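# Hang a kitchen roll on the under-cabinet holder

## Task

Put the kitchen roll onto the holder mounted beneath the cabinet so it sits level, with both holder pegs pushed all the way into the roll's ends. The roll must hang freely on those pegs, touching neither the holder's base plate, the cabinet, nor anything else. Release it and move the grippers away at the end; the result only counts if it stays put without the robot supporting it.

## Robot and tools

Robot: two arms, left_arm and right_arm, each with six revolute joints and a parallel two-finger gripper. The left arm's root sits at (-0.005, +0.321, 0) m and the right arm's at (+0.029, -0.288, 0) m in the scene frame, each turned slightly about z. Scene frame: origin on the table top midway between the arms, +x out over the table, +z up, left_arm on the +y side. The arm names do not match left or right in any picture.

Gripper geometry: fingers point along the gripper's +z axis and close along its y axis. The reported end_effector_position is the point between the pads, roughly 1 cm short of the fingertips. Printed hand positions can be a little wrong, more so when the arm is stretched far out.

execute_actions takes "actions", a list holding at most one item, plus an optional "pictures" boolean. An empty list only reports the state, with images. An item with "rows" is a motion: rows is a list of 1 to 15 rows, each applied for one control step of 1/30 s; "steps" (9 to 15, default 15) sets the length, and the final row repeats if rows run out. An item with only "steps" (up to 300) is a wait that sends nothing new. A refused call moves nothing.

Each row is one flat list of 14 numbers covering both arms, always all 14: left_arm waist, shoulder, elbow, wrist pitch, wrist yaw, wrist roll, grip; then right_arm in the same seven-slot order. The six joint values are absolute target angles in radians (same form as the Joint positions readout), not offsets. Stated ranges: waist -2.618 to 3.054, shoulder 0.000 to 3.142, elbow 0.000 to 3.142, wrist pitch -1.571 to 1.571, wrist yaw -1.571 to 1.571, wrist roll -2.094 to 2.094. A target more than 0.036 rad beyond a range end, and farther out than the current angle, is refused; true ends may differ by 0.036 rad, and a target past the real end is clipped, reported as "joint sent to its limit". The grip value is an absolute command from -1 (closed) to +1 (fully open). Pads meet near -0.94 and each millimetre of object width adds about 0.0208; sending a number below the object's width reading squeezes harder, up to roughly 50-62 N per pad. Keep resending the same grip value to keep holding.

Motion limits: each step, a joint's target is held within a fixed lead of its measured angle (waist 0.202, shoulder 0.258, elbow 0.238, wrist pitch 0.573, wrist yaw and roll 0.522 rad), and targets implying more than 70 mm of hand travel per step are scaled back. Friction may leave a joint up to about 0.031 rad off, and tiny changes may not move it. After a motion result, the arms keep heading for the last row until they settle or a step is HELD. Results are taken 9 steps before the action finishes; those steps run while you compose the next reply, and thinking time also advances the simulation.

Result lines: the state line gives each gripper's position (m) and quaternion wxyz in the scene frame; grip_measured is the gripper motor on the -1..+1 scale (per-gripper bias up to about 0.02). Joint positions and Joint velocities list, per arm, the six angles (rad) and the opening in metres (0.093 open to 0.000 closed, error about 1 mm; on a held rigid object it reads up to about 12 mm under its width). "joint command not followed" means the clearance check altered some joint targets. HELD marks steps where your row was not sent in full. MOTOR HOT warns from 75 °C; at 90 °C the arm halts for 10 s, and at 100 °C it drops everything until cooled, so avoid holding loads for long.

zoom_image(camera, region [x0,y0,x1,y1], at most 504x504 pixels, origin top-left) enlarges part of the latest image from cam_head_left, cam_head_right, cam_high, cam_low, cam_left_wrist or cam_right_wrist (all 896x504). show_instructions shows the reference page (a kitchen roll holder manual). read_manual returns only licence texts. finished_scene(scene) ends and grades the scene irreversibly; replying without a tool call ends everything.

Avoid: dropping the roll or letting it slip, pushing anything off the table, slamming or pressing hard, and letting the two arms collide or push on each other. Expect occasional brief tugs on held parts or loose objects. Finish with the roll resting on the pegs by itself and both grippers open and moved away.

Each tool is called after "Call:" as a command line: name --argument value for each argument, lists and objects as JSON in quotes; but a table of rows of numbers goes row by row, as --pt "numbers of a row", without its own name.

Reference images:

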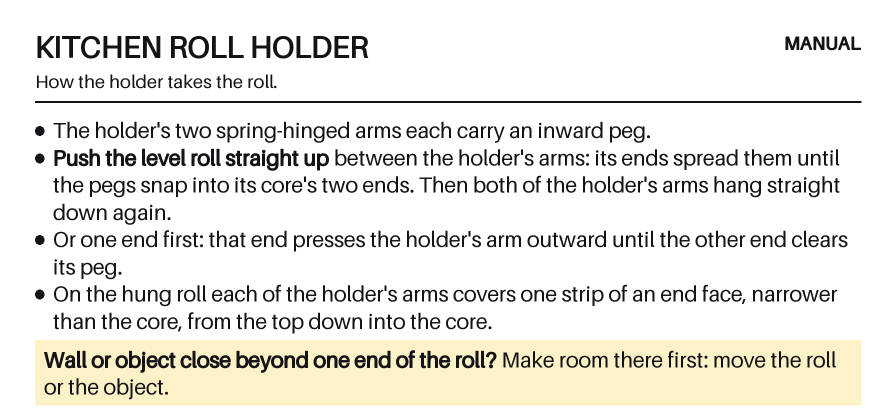

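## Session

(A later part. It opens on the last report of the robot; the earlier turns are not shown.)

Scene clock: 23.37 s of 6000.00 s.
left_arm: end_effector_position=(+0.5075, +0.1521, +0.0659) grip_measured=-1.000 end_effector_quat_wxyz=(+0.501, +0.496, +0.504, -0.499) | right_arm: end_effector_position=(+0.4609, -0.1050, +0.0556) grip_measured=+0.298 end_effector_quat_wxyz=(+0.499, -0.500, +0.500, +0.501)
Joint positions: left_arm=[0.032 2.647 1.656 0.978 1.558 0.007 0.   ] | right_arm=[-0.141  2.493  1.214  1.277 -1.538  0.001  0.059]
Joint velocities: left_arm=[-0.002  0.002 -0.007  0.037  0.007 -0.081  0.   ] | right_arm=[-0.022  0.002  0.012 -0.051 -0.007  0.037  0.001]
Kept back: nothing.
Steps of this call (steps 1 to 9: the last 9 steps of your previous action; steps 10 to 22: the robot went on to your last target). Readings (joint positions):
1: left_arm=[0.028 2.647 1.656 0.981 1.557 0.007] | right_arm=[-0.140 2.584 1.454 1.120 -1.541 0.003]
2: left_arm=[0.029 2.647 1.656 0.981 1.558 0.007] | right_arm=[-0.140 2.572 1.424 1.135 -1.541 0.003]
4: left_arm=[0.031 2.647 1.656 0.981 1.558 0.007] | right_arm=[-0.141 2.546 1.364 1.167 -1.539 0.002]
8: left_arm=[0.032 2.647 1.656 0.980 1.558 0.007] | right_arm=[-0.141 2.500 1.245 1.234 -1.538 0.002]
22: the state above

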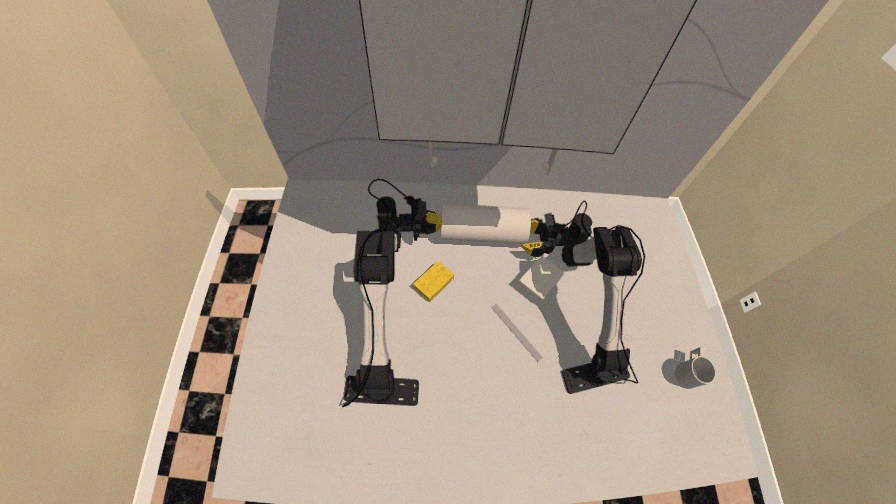

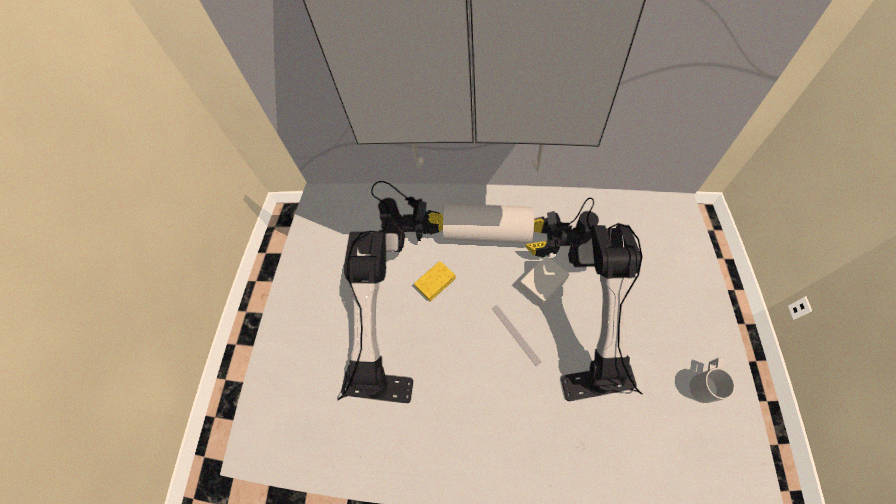

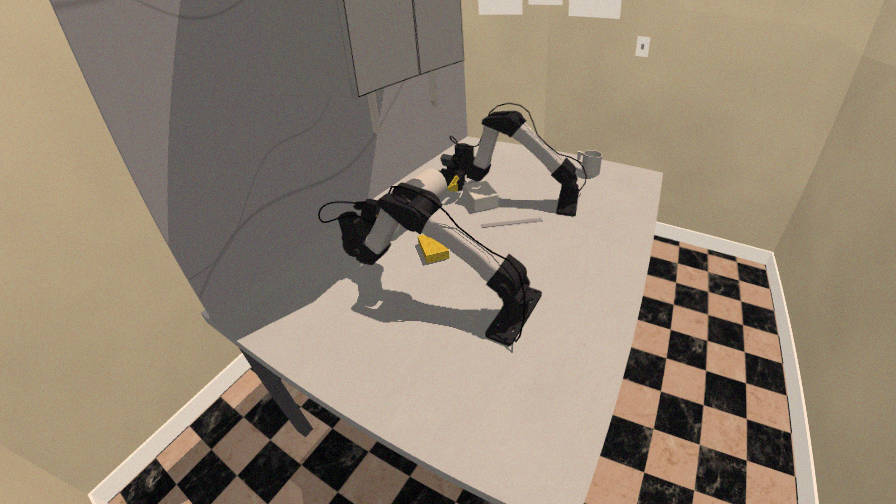

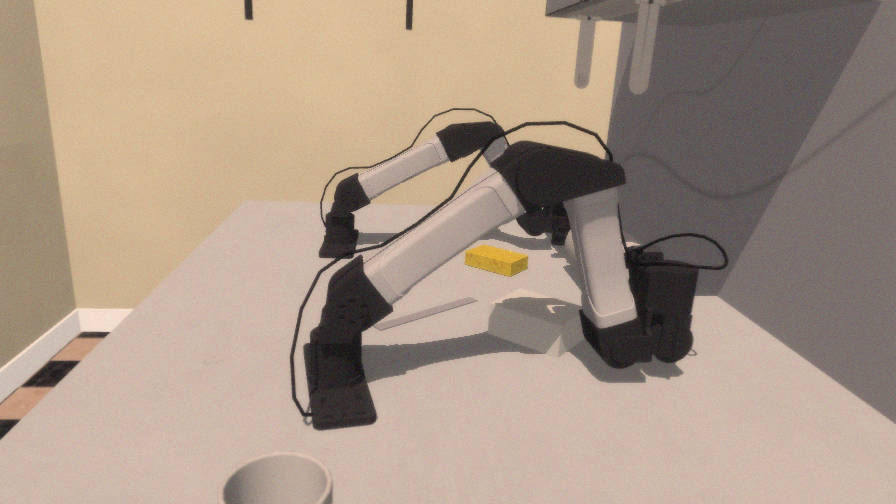

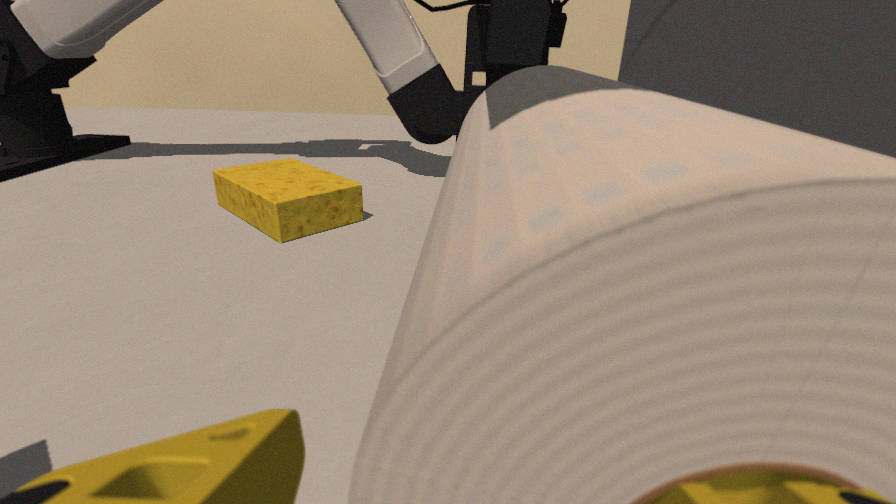

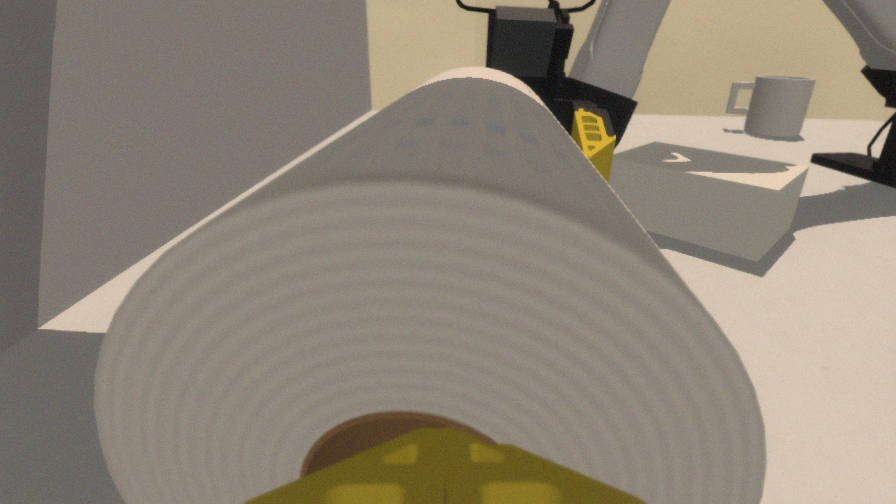

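Call:
execute_actions --actions '[{"rows":[[0.045,2.65,1.68,0.98,1.6,0,-1,-0.16,2.49,1.22,1.28,-1.6,0,0.3],[0.06,2.65,1.68,0.98,1.6,0,-1,-0.18,2.49,1.22,1.28,-1.6,0,0.3],[0.075,2.65,1.68,0.98,1.6,0,-1,-0.2,2.49,1.22,1.28,-1.6,0,0.3],[0.09,2.65,1.68,0.98,1.6,0,-1,-0.22,2.49,1.22,1.28,-1.6,0,0.3],[0.1,2.65,1.68,0.98,1.6,0,-1,-0.235,2.49,1.22,1.28,-1.6,0,0.3],[0.105,2.65,1.68,0.98,1.6,0,-1,-0.24,2.49,1.22,1.28,-1.6,0,0.3],[0.105,2.65,1.68,0.98,1.6,0,-1,-0.24,2.49,1.22,1.28,-1.6,0,0.3],[0.105,2.65,1.68,0.98,1.6,0,-1,-0.24,2.49,1.22,1.28,-1.6,0,0.3],[0.105,2.65,1.68,0.98,1.6,0,-1,-0.24,2.49,1.22,1.28,-1.6,0,0.3],[0.105,2.65,1.68,0.98,1.6,0,-1,-0.24,2.52,1.27,1.25,-1.6,0,0.3],[0.105,2.65,1.68,0.98,1.6,0,0.3,-0.24,2.54,1.31,1.23,-1.6,0,0.3],[0.105,2.65,1.68,0.98,1.6,0,0.3,-0.24,2.56,1.35,1.2,-1.6,0,0.3],[0.105,2.65,1.68,0.98,1.6,0,0.3,-0.24,2.575,1.39,1.18,-1.6,0,0.3],[0.105,2.65,1.68,0.98,1.6,0,0.3,-0.24,2.59,1.43,1.16,-1.6,0,0.3]]}]'

Call:
execute_actions --actions '[{"steps":25}]' --pictures true

Scene clock: 24.33 s of 6000.00 s.
left_arm: end_effector_position=(+0.5109, +0.1713, +0.0659) grip_measured=-1.000 end_effector_quat_wxyz=(+0.507, +0.490, +0.510, -0.493) | right_arm: end_effector_position=(+0.4691, -0.1297, +0.0556) grip_measured=+0.298 end_effector_quat_wxyz=(+0.511, -0.488, +0.512, +0.489)
Joint positions: left_arm=[0.069 2.647 1.656 0.978 1.573 0.007 0.   ] | right_arm=[-0.198  2.493  1.214  1.277 -1.547  0.001  0.059]
Joint velocities: left_arm=[ 0.383 -0.012  0.012  0.051 -0.022  0.022  0.   ] | right_arm=[-0.549  0.007  0.002 -0.066 -0.066  0.007  0.   ]
joint sent to its limit (left arm) — the command would take joint 5 (wrist yaw) past its upper limit, so that joint was sent only as far as its limit.
joint sent to its limit (right arm) — the command would take joint 5 (wrist yaw) past its lower limit, so that joint was sent only as far as its limit.
Steps of this call (steps 1 to 15: the robot went on to your last target; steps 16 to 23: nothing new was sent; steps 24 to 29: the first 6 steps of this action). Readings (joint positions):
24: left_arm=[0.033 2.647 1.656 0.978 1.560 0.007] | right_arm=[-0.143 2.493 1.214 1.277 -1.539 0.001]
25: left_arm=[0.035 2.647 1.656 0.978 1.564 0.007] | right_arm=[-0.146 2.493 1.214 1.277 -1.541 0.001]
27: left_arm=[0.047 2.647 1.656 0.978 1.570 0.007] | right_arm=[-0.165 2.493 1.214 1.277 -1.545 0.001]
29: the state above

Scene clock: 25.17 s of 6000.00 s.
left_arm: end_effector_position=(+0.5160, +0.1930, +0.0660) grip_measured=+0.298 end_effector_quat_wxyz=(+0.516, +0.480, +0.519, -0.483) | right_arm: end_effector_position=(+0.5119, -0.1537, +0.0581) grip_measured=+0.298 end_effector_quat_wxyz=(+0.525, -0.481, +0.518, +0.473)
Joint positions: left_arm=[0.111 2.647 1.656 0.978 1.577 0.007 0.059] | right_arm=[-0.247  2.567  1.41   1.173 -1.553  0.001  0.059]
Joint velocities: left_arm=[ 0.002 -0.002  0.022  0.095  0.007  0.022  0.   ] | right_arm=[ 0.007 -0.022 -0.017 -0.051 -0.051 -0.022  0.   ]
joint sent to its limit (left arm) — the command would take joint 5 (wrist yaw) past its upper limit, so that joint was sent only as far as its limit.
joint sent to its limit (right arm) — the command would take joint 5 (wrist yaw) past its lower limit, so that joint was sent only as far as its limit.
Kept back: nothing.
Steps of this call (steps 1 to 9: the last 9 steps of your previous action; steps 10 to 25: the robot went on to your last target). Readings (joint positions):
1: left_arm=[0.082 2.647 1.656 0.978 1.574 0.007] | right_arm=[-0.216 2.493 1.214 1.277 -1.547 0.001]
2: left_arm=[0.094 2.647 1.656 0.978 1.574 0.007] | right_arm=[-0.231 2.493 1.214 1.277 -1.547 0.001]
4: left_arm=[0.110 2.647 1.656 0.978 1.575 0.007] | right_arm=[-0.248 2.494 1.219 1.275 -1.549 0.001]
8: left_arm=[0.113 2.647 1.656 0.978 1.576 0.007] | right_arm=[-0.247 2.545 1.344 1.234 -1.555 0.001]
25: the state above

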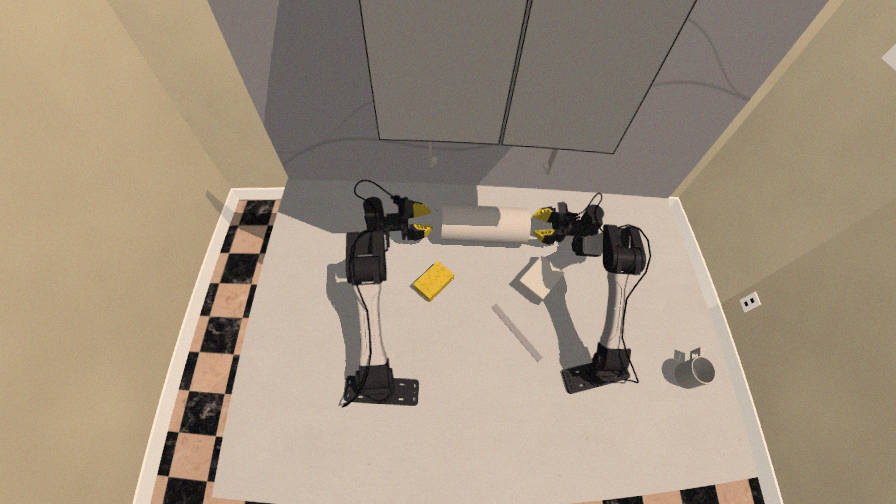

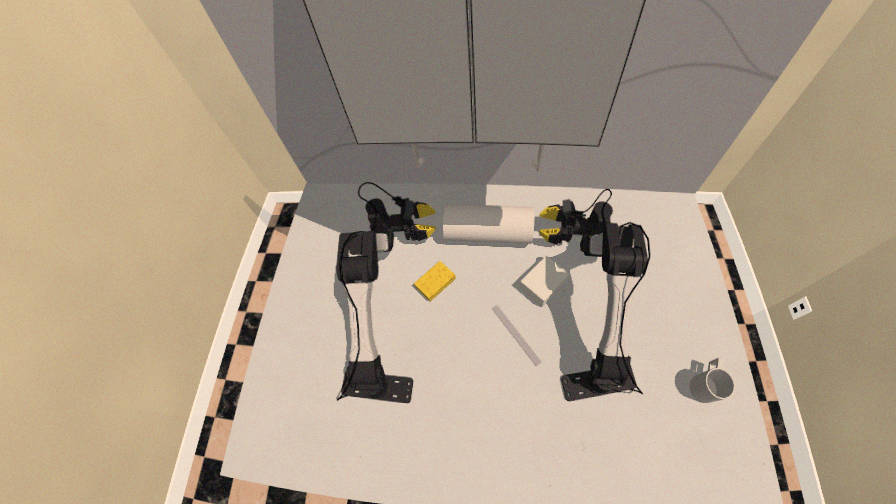

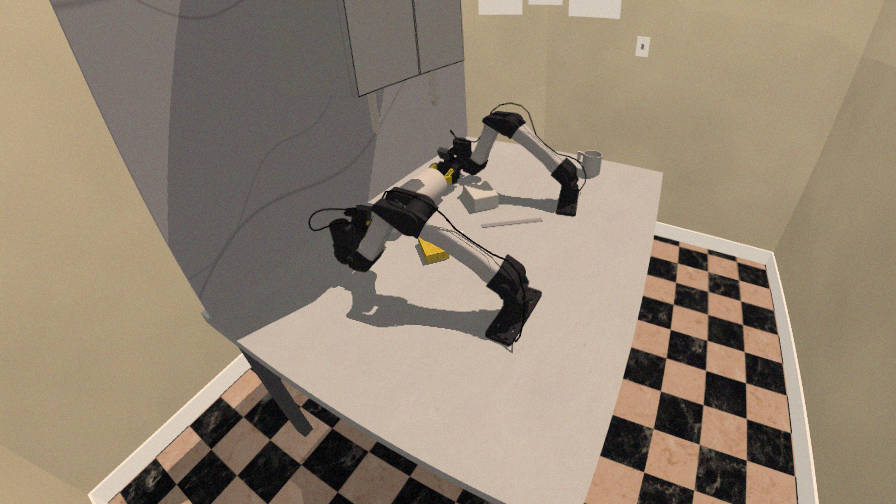

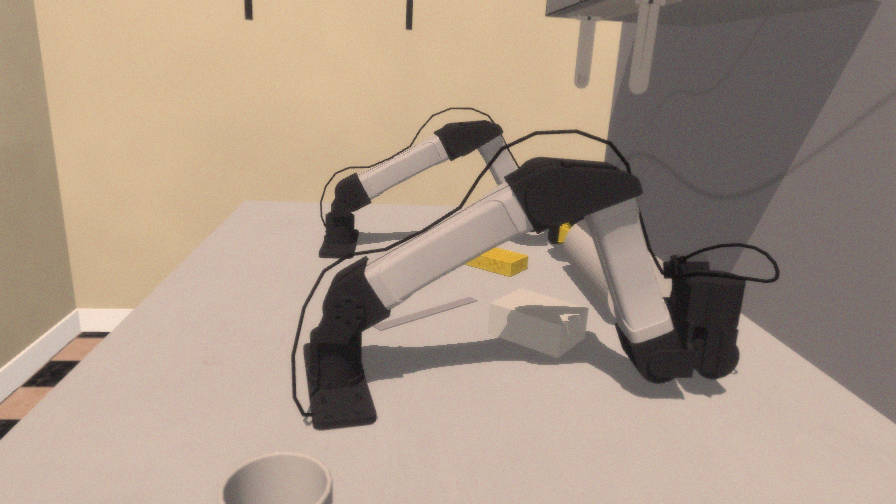

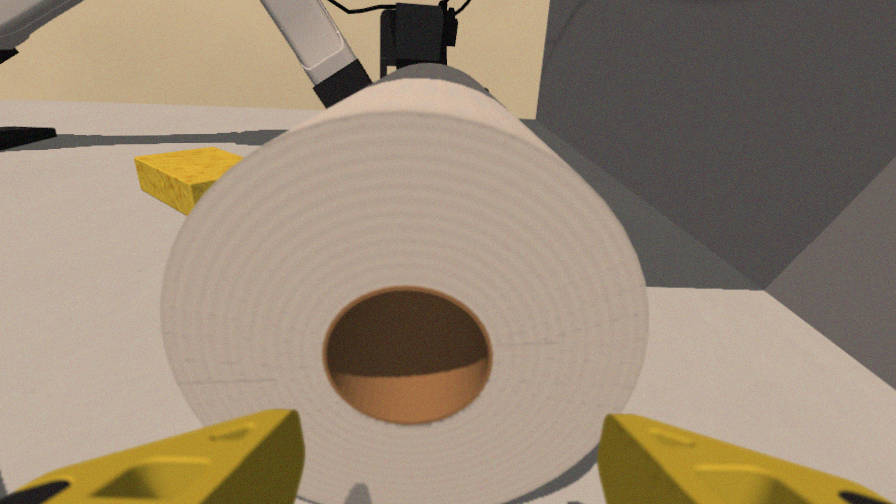

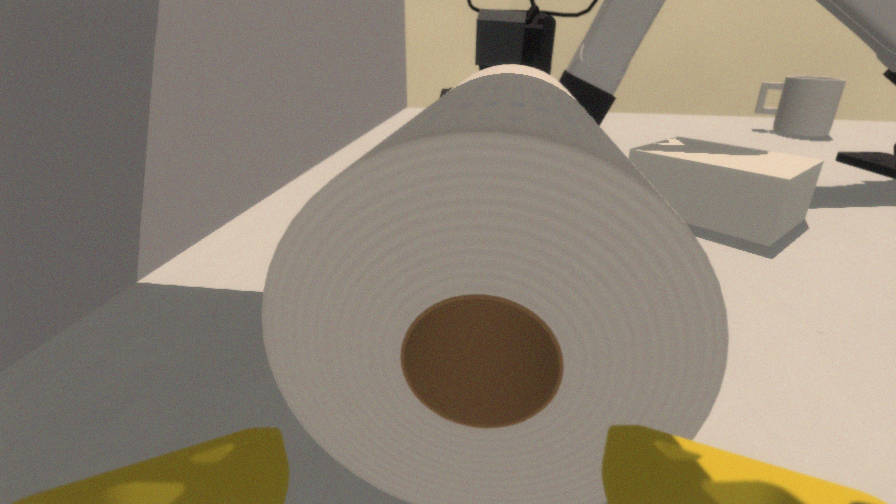

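Call:
execute_actions --actions '[{"rows":[[0.1,2.65,1.66,0.99,1.6,0,0.3,-0.24,2.57,1.41,1.16,-1.6,0,0.3],[0.09,2.65,1.66,0.99,1.6,0,0.3,-0.23,2.57,1.41,1.16,-1.6,0,0.3],[0.08,2.65,1.66,0.99,1.6,0,0.3,-0.22,2.57,1.41,1.16,-1.6,0,0.3],[0.07,2.65,1.66,0.99,1.6,0,0.3,-0.21,2.57,1.41,1.16,-1.6,0,0.3],[0.06,2.65,1.66,0.99,1.6,0,0.3,-0.2,2.57,1.41,1.16,-1.6,0,0.3],[0.05,2.65,1.66,0.99,1.6,0,0.3,-0.19,2.57,1.41,1.16,-1.6,0,0.3],[0.04,2.65,1.66,0.99,1.6,0,0.3,-0.18,2.57,1.41,1.16,-1.6,0,0.3],[0.03,2.65,1.66,0.99,1.6,0,0.3,-0.17,2.57,1.41,1.16,-1.6,0,0.3],[0.02,2.65,1.66,0.99,1.6,0,0.3,-0.16,2.57,1.41,1.16,-1.6,0,0.3],[0.01,2.65,1.66,0.99,1.6,0,0.3,-0.15,2.57,1.41,1.16,-1.6,0,0.3],[0,2.65,1.66,0.99,1.6,0,0.3,-0.14,2.57,1.41,1.16,-1.6,0,0.3],[-0.01,2.65,1.66,0.99,1.6,0,0.3,-0.13,2.57,1.41,1.16,-1.6,0,0.3],[-0.02,2.65,1.66,0.99,1.6,0,0.3,-0.12,2.57,1.41,1.16,-1.6,0,0.3]]}]'

Call:
execute_actions --actions '[{"steps":20}]' --pictures true

Scene clock: 25.90 s of 6000.00 s.
left_arm: end_effector_position=(+0.5126, +0.1799, +0.0660) grip_measured=+0.298 end_effector_quat_wxyz=(+0.510, +0.487, +0.513, -0.490) | right_arm: end_effector_position=(+0.5090, -0.1438, +0.0580) grip_measured=+0.298 end_effector_quat_wxyz=(+0.520, -0.486, +0.513, +0.479)
Joint positions: left_arm=[0.086 2.647 1.656 0.978 1.577 0.007 0.059] | right_arm=[-0.226  2.567  1.41   1.172 -1.553  0.001  0.059]
Joint velocities: left_arm=[-0.281  0.002 -0.002 -0.081  0.037 -0.007  0.   ] | right_arm=[ 0.271  0.002 -0.007 -0.022 -0.022  0.007 -0.   ]
joint sent to its limit (left arm) — the command would take joint 5 (wrist yaw) past its upper limit, so that joint was sent only as far as its limit.
joint sent to its limit (right arm) — the command would take joint 5 (wrist yaw) past its lower limit, so that joint was sent only as far as its limit.
Steps of this call (steps 1 to 16: the robot went on to your last target; steps 17 to 22: the first 6 steps of this action). Readings (joint positions):
17: left_arm=[0.111 2.647 1.656 0.978 1.577 0.007] | right_arm=[-0.247 2.567 1.410 1.172 -1.553 0.001]
18: left_arm=[0.110 2.647 1.656 0.978 1.577 0.007] | right_arm=[-0.246 2.567 1.410 1.172 -1.553 0.001]
20: left_arm=[0.102 2.647 1.656 0.978 1.577 0.007] | right_arm=[-0.241 2.567 1.410 1.172 -1.553 0.001]
22: the state above

Scene clock: 26.57 s of 6000.00 s.
left_arm: end_effector_position=(+0.5046, +0.1572, +0.0660) grip_measured=+0.298 end_effector_quat_wxyz=(+0.497, +0.500, +0.500, -0.503) | right_arm: end_effector_position=(+0.5048, -0.1255, +0.0579) grip_measured=+0.298 end_effector_quat_wxyz=(+0.513, -0.493, +0.507, +0.487)
Joint positions: left_arm=[0.042 2.647 1.656 0.979 1.584 0.006 0.059] | right_arm=[-0.188  2.567  1.41   1.17  -1.543  0.001  0.059]
Joint velocities: left_arm=[-0.002  0.002  0.012  0.037 -0.081 -0.051  0.   ] | right_arm=[ 0.012 -0.032  0.002 -0.051 -0.022  0.022 -0.   ]
joint sent to its limit (left arm) — the command would take joint 5 (wrist yaw) past its upper limit, so that joint was sent only as far as its limit.
joint sent to its limit (right arm) — the command would take joint 5 (wrist yaw) past its lower limit, so that joint was sent only as far as its limit.
Kept back: nothing.
Steps of this call (steps 1 to 9: the last 9 steps of your previous action; steps 10 to 20: the robot went on to your last target). Readings (joint positions):
1: left_arm=[0.075 2.647 1.656 0.978 1.577 0.007] | right_arm=[-0.216 2.567 1.410 1.172 -1.553 0.001]
2: left_arm=[0.063 2.647 1.656 0.978 1.577 0.007] | right_arm=[-0.204 2.567 1.410 1.172 -1.553 0.001]
4: left_arm=[0.043 2.647 1.656 0.979 1.584 0.006] | right_arm=[-0.186 2.567 1.410 1.171 -1.546 0.001]
8: left_arm=[0.042 2.647 1.656 0.979 1.584 0.006] | right_arm=[-0.188 2.567 1.410 1.170 -1.543 0.001]
20: the state above

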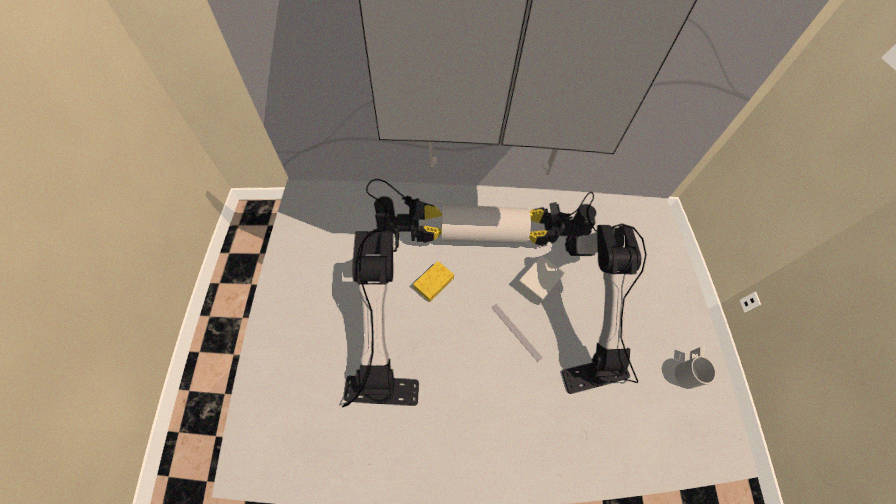

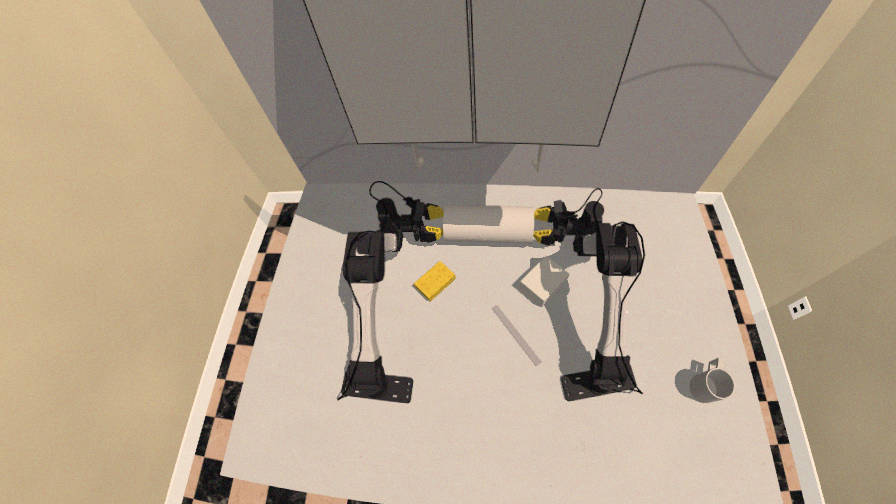

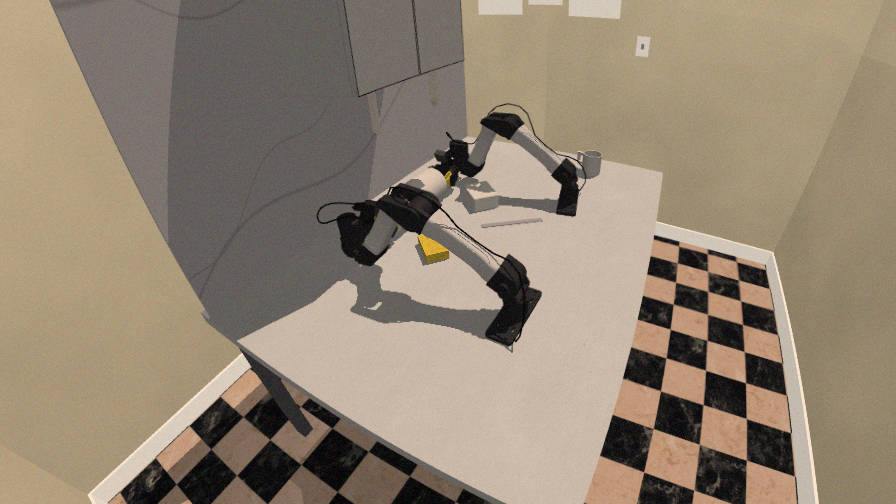

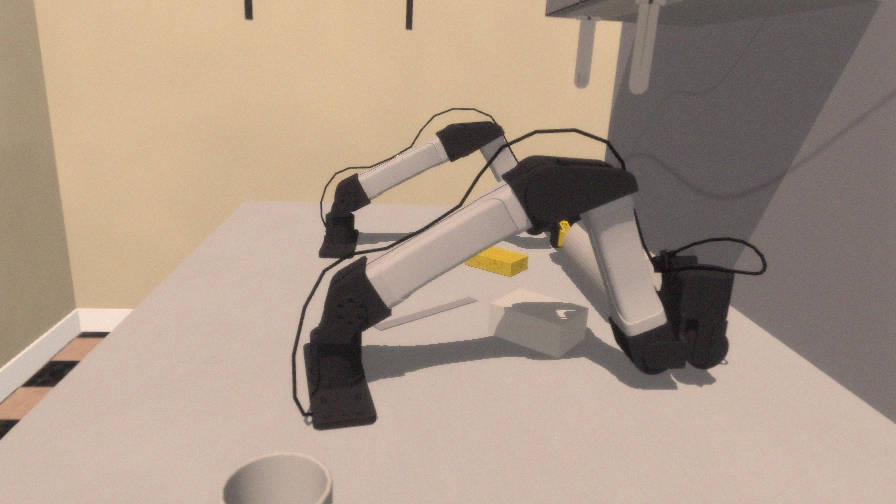

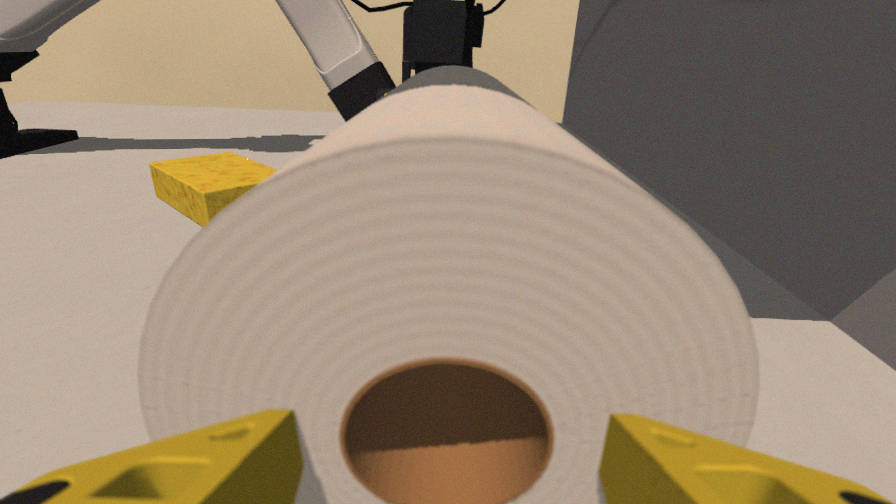

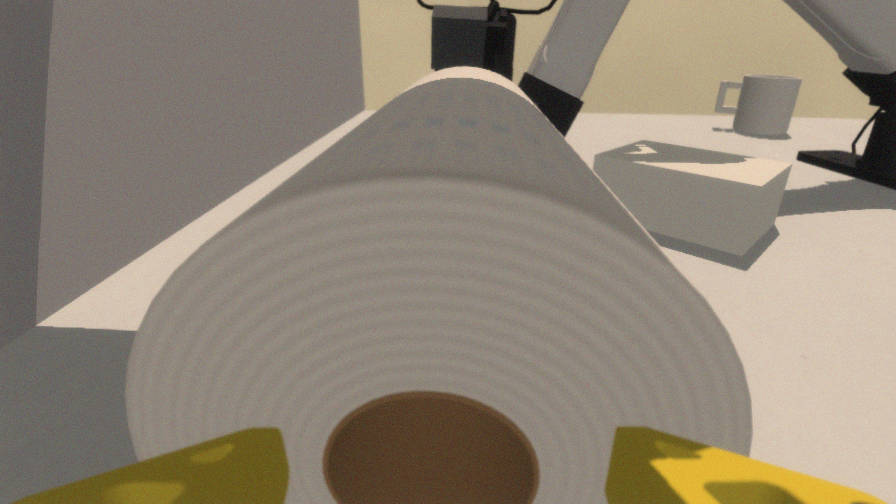

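Call:
execute_actions --actions '[{"rows":[[-0.04,2.63,1.66,0.972,1.6,0,0.3,-0.1,2.55,1.41,1.14,-1.6,0,0.3],[-0.04,2.612,1.66,0.954,1.6,0,0.3,-0.1,2.53,1.41,1.12,-1.6,0,0.3],[-0.04,2.594,1.66,0.936,1.6,0,0.3,-0.1,2.51,1.41,1.1,-1.6,0,0.3],[-0.04,2.576,1.66,0.918,1.6,0,0.3,-0.1,2.49,1.41,1.08,-1.6,0,0.3],[-0.04,2.558,1.66,0.9,1.6,0,0.3,-0.1,2.47,1.41,1.06,-1.6,0,0.3],[-0.04,2.54,1.66,0.882,1.6,0,0.3,-0.1,2.45,1.41,1.04,-1.6,0,0.3],[-0.04,2.522,1.66,0.864,1.6,0,0.3,-0.1,2.43,1.41,1.02,-1.6,0,0.3],[-0.04,2.504,1.66,0.846,1.6,0,0.3,-0.1,2.41,1.41,1,-1.6,0,0.3],[-0.04,2.486,1.66,0.828,1.6,0,0.3,-0.1,2.39,1.41,0.98,-1.6,0,0.3],[-0.04,2.468,1.66,0.81,1.6,0,0.3,-0.1,2.37,1.41,0.96,-1.6,0,0.3],[-0.04,2.45,1.66,0.792,1.6,0,0.3,-0.1,2.35,1.41,0.94,-1.6,0,0.3],[-0.04,2.432,1.66,0.774,1.6,0,0.3,-0.1,2.33,1.41,0.92,-1.6,0,0.3],[-0.04,2.414,1.66,0.756,1.6,0,0.3,-0.1,2.31,1.41,0.9,-1.6,0,0.3],[-0.04,2.396,1.66,0.738,1.6,0,0.3,-0.1,2.29,1.41,0.88,-1.6,0,0.3],[-0.04,2.378,1.66,0.72,1.6,0,0.3,-0.1,2.27,1.41,0.86,-1.6,0,0.3]]}]'

Call:
execute_actions --actions '[{"rows":[[-0.04,2.36,1.66,0.702,1.6,0,0.3,-0.1,2.25,1.41,0.84,-1.6,0,0.3],[-0.04,2.342,1.66,0.684,1.6,0,0.3,-0.1,2.23,1.41,0.82,-1.6,0,0.3],[-0.04,2.324,1.66,0.666,1.6,0,0.3,-0.1,2.21,1.41,0.8,-1.6,0,0.3],[-0.04,2.306,1.66,0.648,1.6,0,0.3,-0.1,2.19,1.41,0.78,-1.6,0,0.3],[-0.04,2.288,1.66,0.63,1.6,0,0.3,-0.1,2.17,1.41,0.76,-1.6,0,0.3],[-0.04,2.27,1.66,0.612,1.6,0,0.3,-0.1,2.15,1.41,0.74,-1.6,0,0.3],[-0.04,2.252,1.66,0.594,1.6,0,0.3,-0.1,2.13,1.41,0.72,-1.6,0,0.3],[-0.04,2.234,1.66,0.576,1.6,0,0.3,-0.1,2.11,1.41,0.7,-1.6,0,0.3],[-0.04,2.216,1.66,0.558,1.6,0,0.3,-0.1,2.09,1.41,0.68,-1.6,0,0.3],[-0.04,2.198,1.66,0.54,1.6,0,0.3,-0.1,2.07,1.41,0.66,-1.6,0,0.3],[-0.04,2.18,1.66,0.522,1.6,0,0.3,-0.1,2.05,1.41,0.64,-1.6,0,0.3],[-0.04,2.162,1.66,0.504,1.6,0,0.3,-0.1,2.03,1.41,0.62,-1.6,0,0.3],[-0.04,2.144,1.66,0.486,1.6,0,0.3,-0.1,2.01,1.41,0.6,-1.6,0,0.3],[-0.04,2.126,1.66,0.468,1.6,0,0.3,-0.1,1.99,1.41,0.58,-1.6,0,0.3],[-0.04,2.108,1.66,0.45,1.6,0,0.3,-0.1,1.97,1.41,0.56,-1.6,0,0.3]]}]'

Call:
execute_actions --actions '[{"steps":25}]' --pictures true

Scene clock: 28.53 s of 6000.00 s.
left_arm: end_effector_position=(+0.5055, +0.1562, +0.0779) grip_measured=+0.298 end_effector_quat_wxyz=(+0.492, +0.495, +0.505, -0.508) | right_arm: end_effector_position=(+0.5071, -0.1250, +0.0725) grip_measured=+0.298 end_effector_quat_wxyz=(+0.505, -0.485, +0.515, +0.494)
Joint positions: left_arm=[0.04  2.615 1.656 0.926 1.584 0.006 0.059] | right_arm=[-0.186  2.521  1.41   1.093 -1.541  0.001  0.059]
Joint velocities: left_arm=[ 0.007 -0.398  0.012 -0.476  0.081  0.066  0.001] | right_arm=[-0.022 -0.481 -0.022 -0.549 -0.022  0.051 -0.   ]
joint sent to its limit (left arm) — the command would take joint 5 (wrist yaw) past its upper limit, so that joint was sent only as far as its limit.
joint sent to its limit (right arm) — the command would take joint 5 (wrist yaw) past its lower limit, so that joint was sent only as far as its limit.
Steps of this call (steps 1 to 15: the robot went on to your last target; steps 16 to 53: nothing new was sent; steps 54 to 59: the first 6 steps of this action). Readings (joint positions):
54: left_arm=[0.041 2.647 1.656 0.979 1.584 0.006] | right_arm=[-0.187 2.567 1.410 1.168 -1.543 0.001]
55: left_arm=[0.040 2.645 1.656 0.976 1.584 0.006] | right_arm=[-0.186 2.564 1.410 1.161 -1.541 0.001]
57: left_arm=[0.040 2.636 1.656 0.955 1.584 0.006] | right_arm=[-0.186 2.550 1.410 1.130 -1.541 0.001]
59: the state above

Scene clock: 29.03 s of 6000.00 s.
left_arm: end_effector_position=(+0.4977, +0.1561, +0.2022) grip_measured=+0.298 end_effector_quat_wxyz=(+0.504, +0.507, +0.493, -0.496) | right_arm: end_effector_position=(+0.5008, -0.1249, +0.1948) grip_measured=+0.298 end_effector_quat_wxyz=(+0.516, -0.496, +0.504, +0.484)
Joint positions: left_arm=[0.04  2.325 1.656 0.686 1.584 0.006 0.059] | right_arm=[-0.186  2.206  1.41   0.821 -1.541  0.001  0.059]
Joint velocities: left_arm=[ 0.002 -0.476  0.002 -0.579 -0.022  0.007 -0.001] | right_arm=[ 0.002 -0.545  0.002 -0.608  0.081  0.051  0.   ]
joint sent to its limit (left arm) — the command would take joint 5 (wrist yaw) past its upper limit, so that joint was sent only as far as its limit.
joint sent to its limit (right arm) — the command would take joint 5 (wrist yaw) past its lower limit, so that joint was sent only as far as its limit.
Steps of this call (steps 1 to 9: the last 9 steps of your previous action; steps 10 to 15: the first 6 steps of this action). Readings (joint positions):
10: left_arm=[0.040 2.411 1.656 0.775 1.584 0.006] | right_arm=[-0.186 2.300 1.410 0.920 -1.541 0.001]
11: left_arm=[0.040 2.393 1.656 0.758 1.584 0.006] | right_arm=[-0.186 2.281 1.410 0.901 -1.541 0.001]
13: left_arm=[0.040 2.359 1.656 0.723 1.584 0.006] | right_arm=[-0.186 2.244 1.410 0.862 -1.541 0.001]
15: the state above

Scene clock: 29.87 s of 6000.00 s.
left_arm: end_effector_position=(+0.4698, +0.1560, +0.2855) grip_measured=+0.298 end_effector_quat_wxyz=(+0.498, +0.502, +0.498, -0.502) | right_arm: end_effector_position=(+0.4732, -0.1246, +0.2749) grip_measured=+0.298 end_effector_quat_wxyz=(+0.509, -0.488, +0.511, +0.491)
Joint positions: left_arm=[0.04  2.111 1.656 0.449 1.584 0.006 0.059] | right_arm=[-0.186  1.977  1.41   0.563 -1.54   0.001  0.059]
Joint velocities: left_arm=[-0.007 -0.007 -0.007 -0.037 -0.081 -0.022 -0.001] | right_arm=[-0.007  0.017 -0.007 -0.037  0.007  0.007  0.   ]
joint sent to its limit (left arm) — the command would take joint 5 (wrist yaw) past its upper limit, so that joint was sent only as far as its limit.
joint sent to its limit (right arm) — the command would take joint 5 (wrist yaw) past its lower limit, so that joint was sent only as far as its limit.
Kept back: nothing.
Steps of this call (steps 1 to 9: the last 9 steps of your previous action; steps 10 to 25: the robot went on to your last target). Readings (joint positions):
1: left_arm=[0.040 2.308 1.656 0.667 1.584 0.006] | right_arm=[-0.186 2.187 1.410 0.801 -1.541 0.001]
2: left_arm=[0.040 2.291 1.656 0.649 1.584 0.006] | right_arm=[-0.186 2.168 1.410 0.780 -1.541 0.001]
4: left_arm=[0.040 2.256 1.656 0.612 1.584 0.006] | right_arm=[-0.186 2.129 1.410 0.740 -1.541 0.001]
8: left_arm=[0.040 2.182 1.656 0.540 1.584 0.006] | right_arm=[-0.186 2.048 1.410 0.661 -1.540 0.001]
25: the state above

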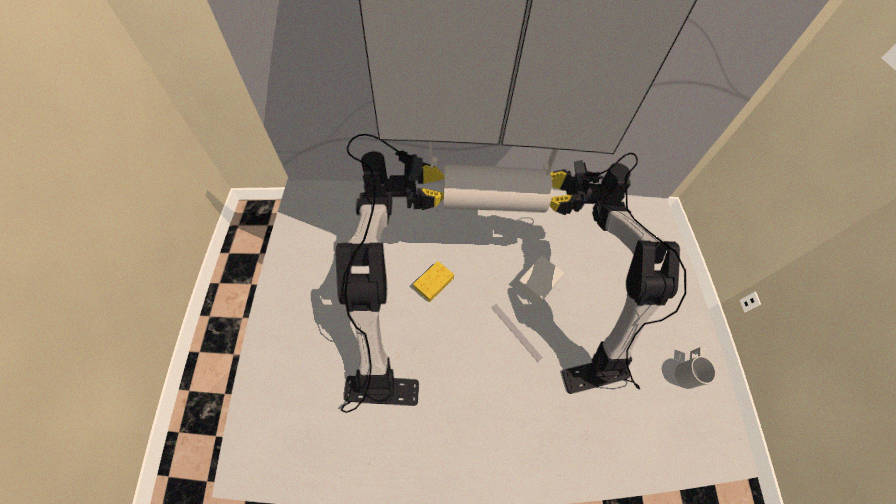

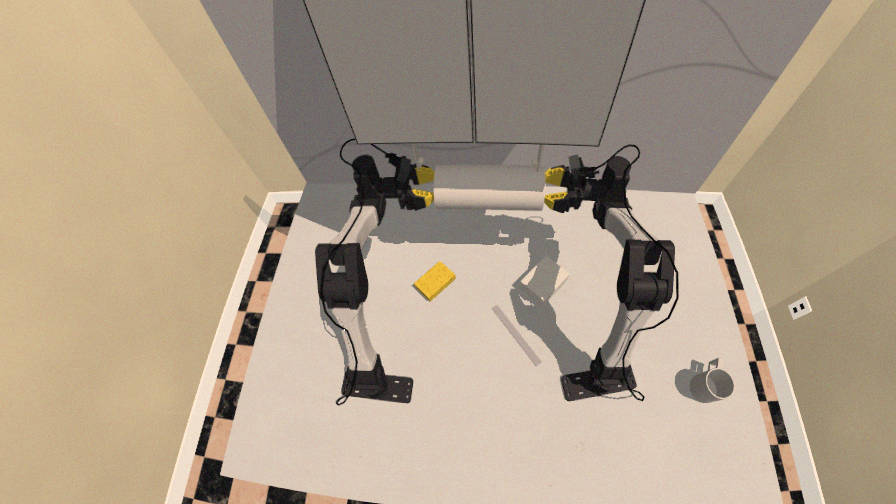

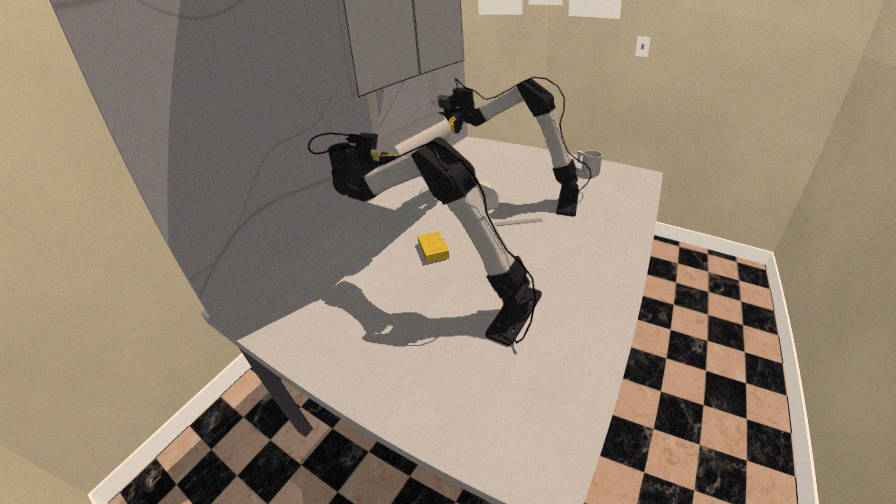

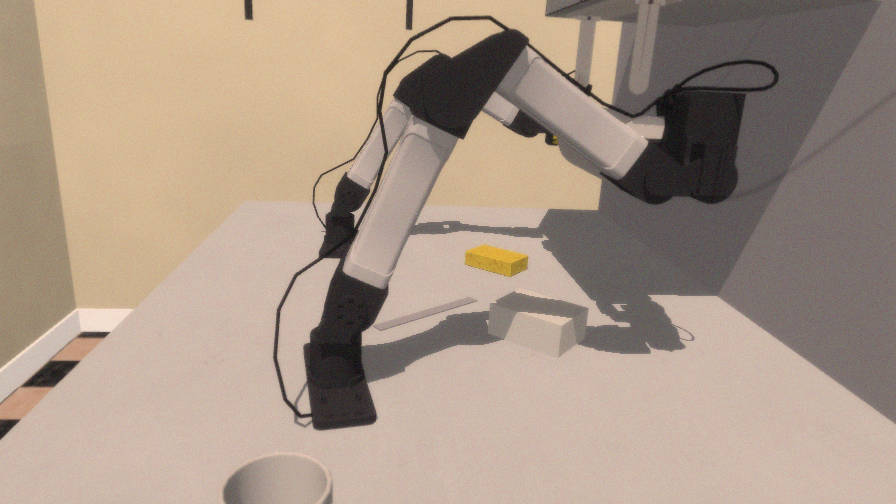

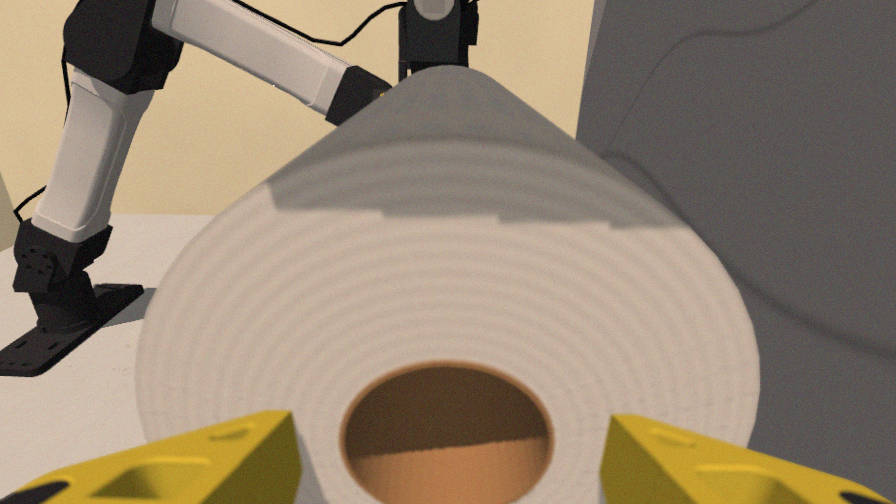

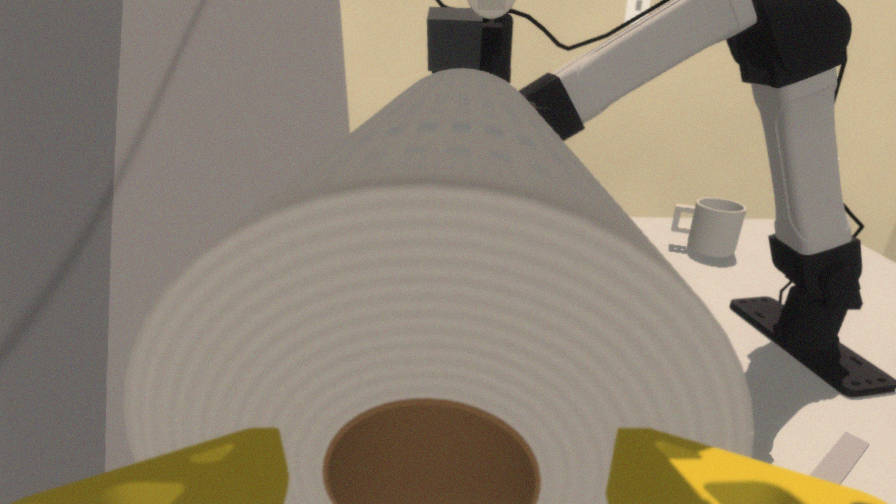

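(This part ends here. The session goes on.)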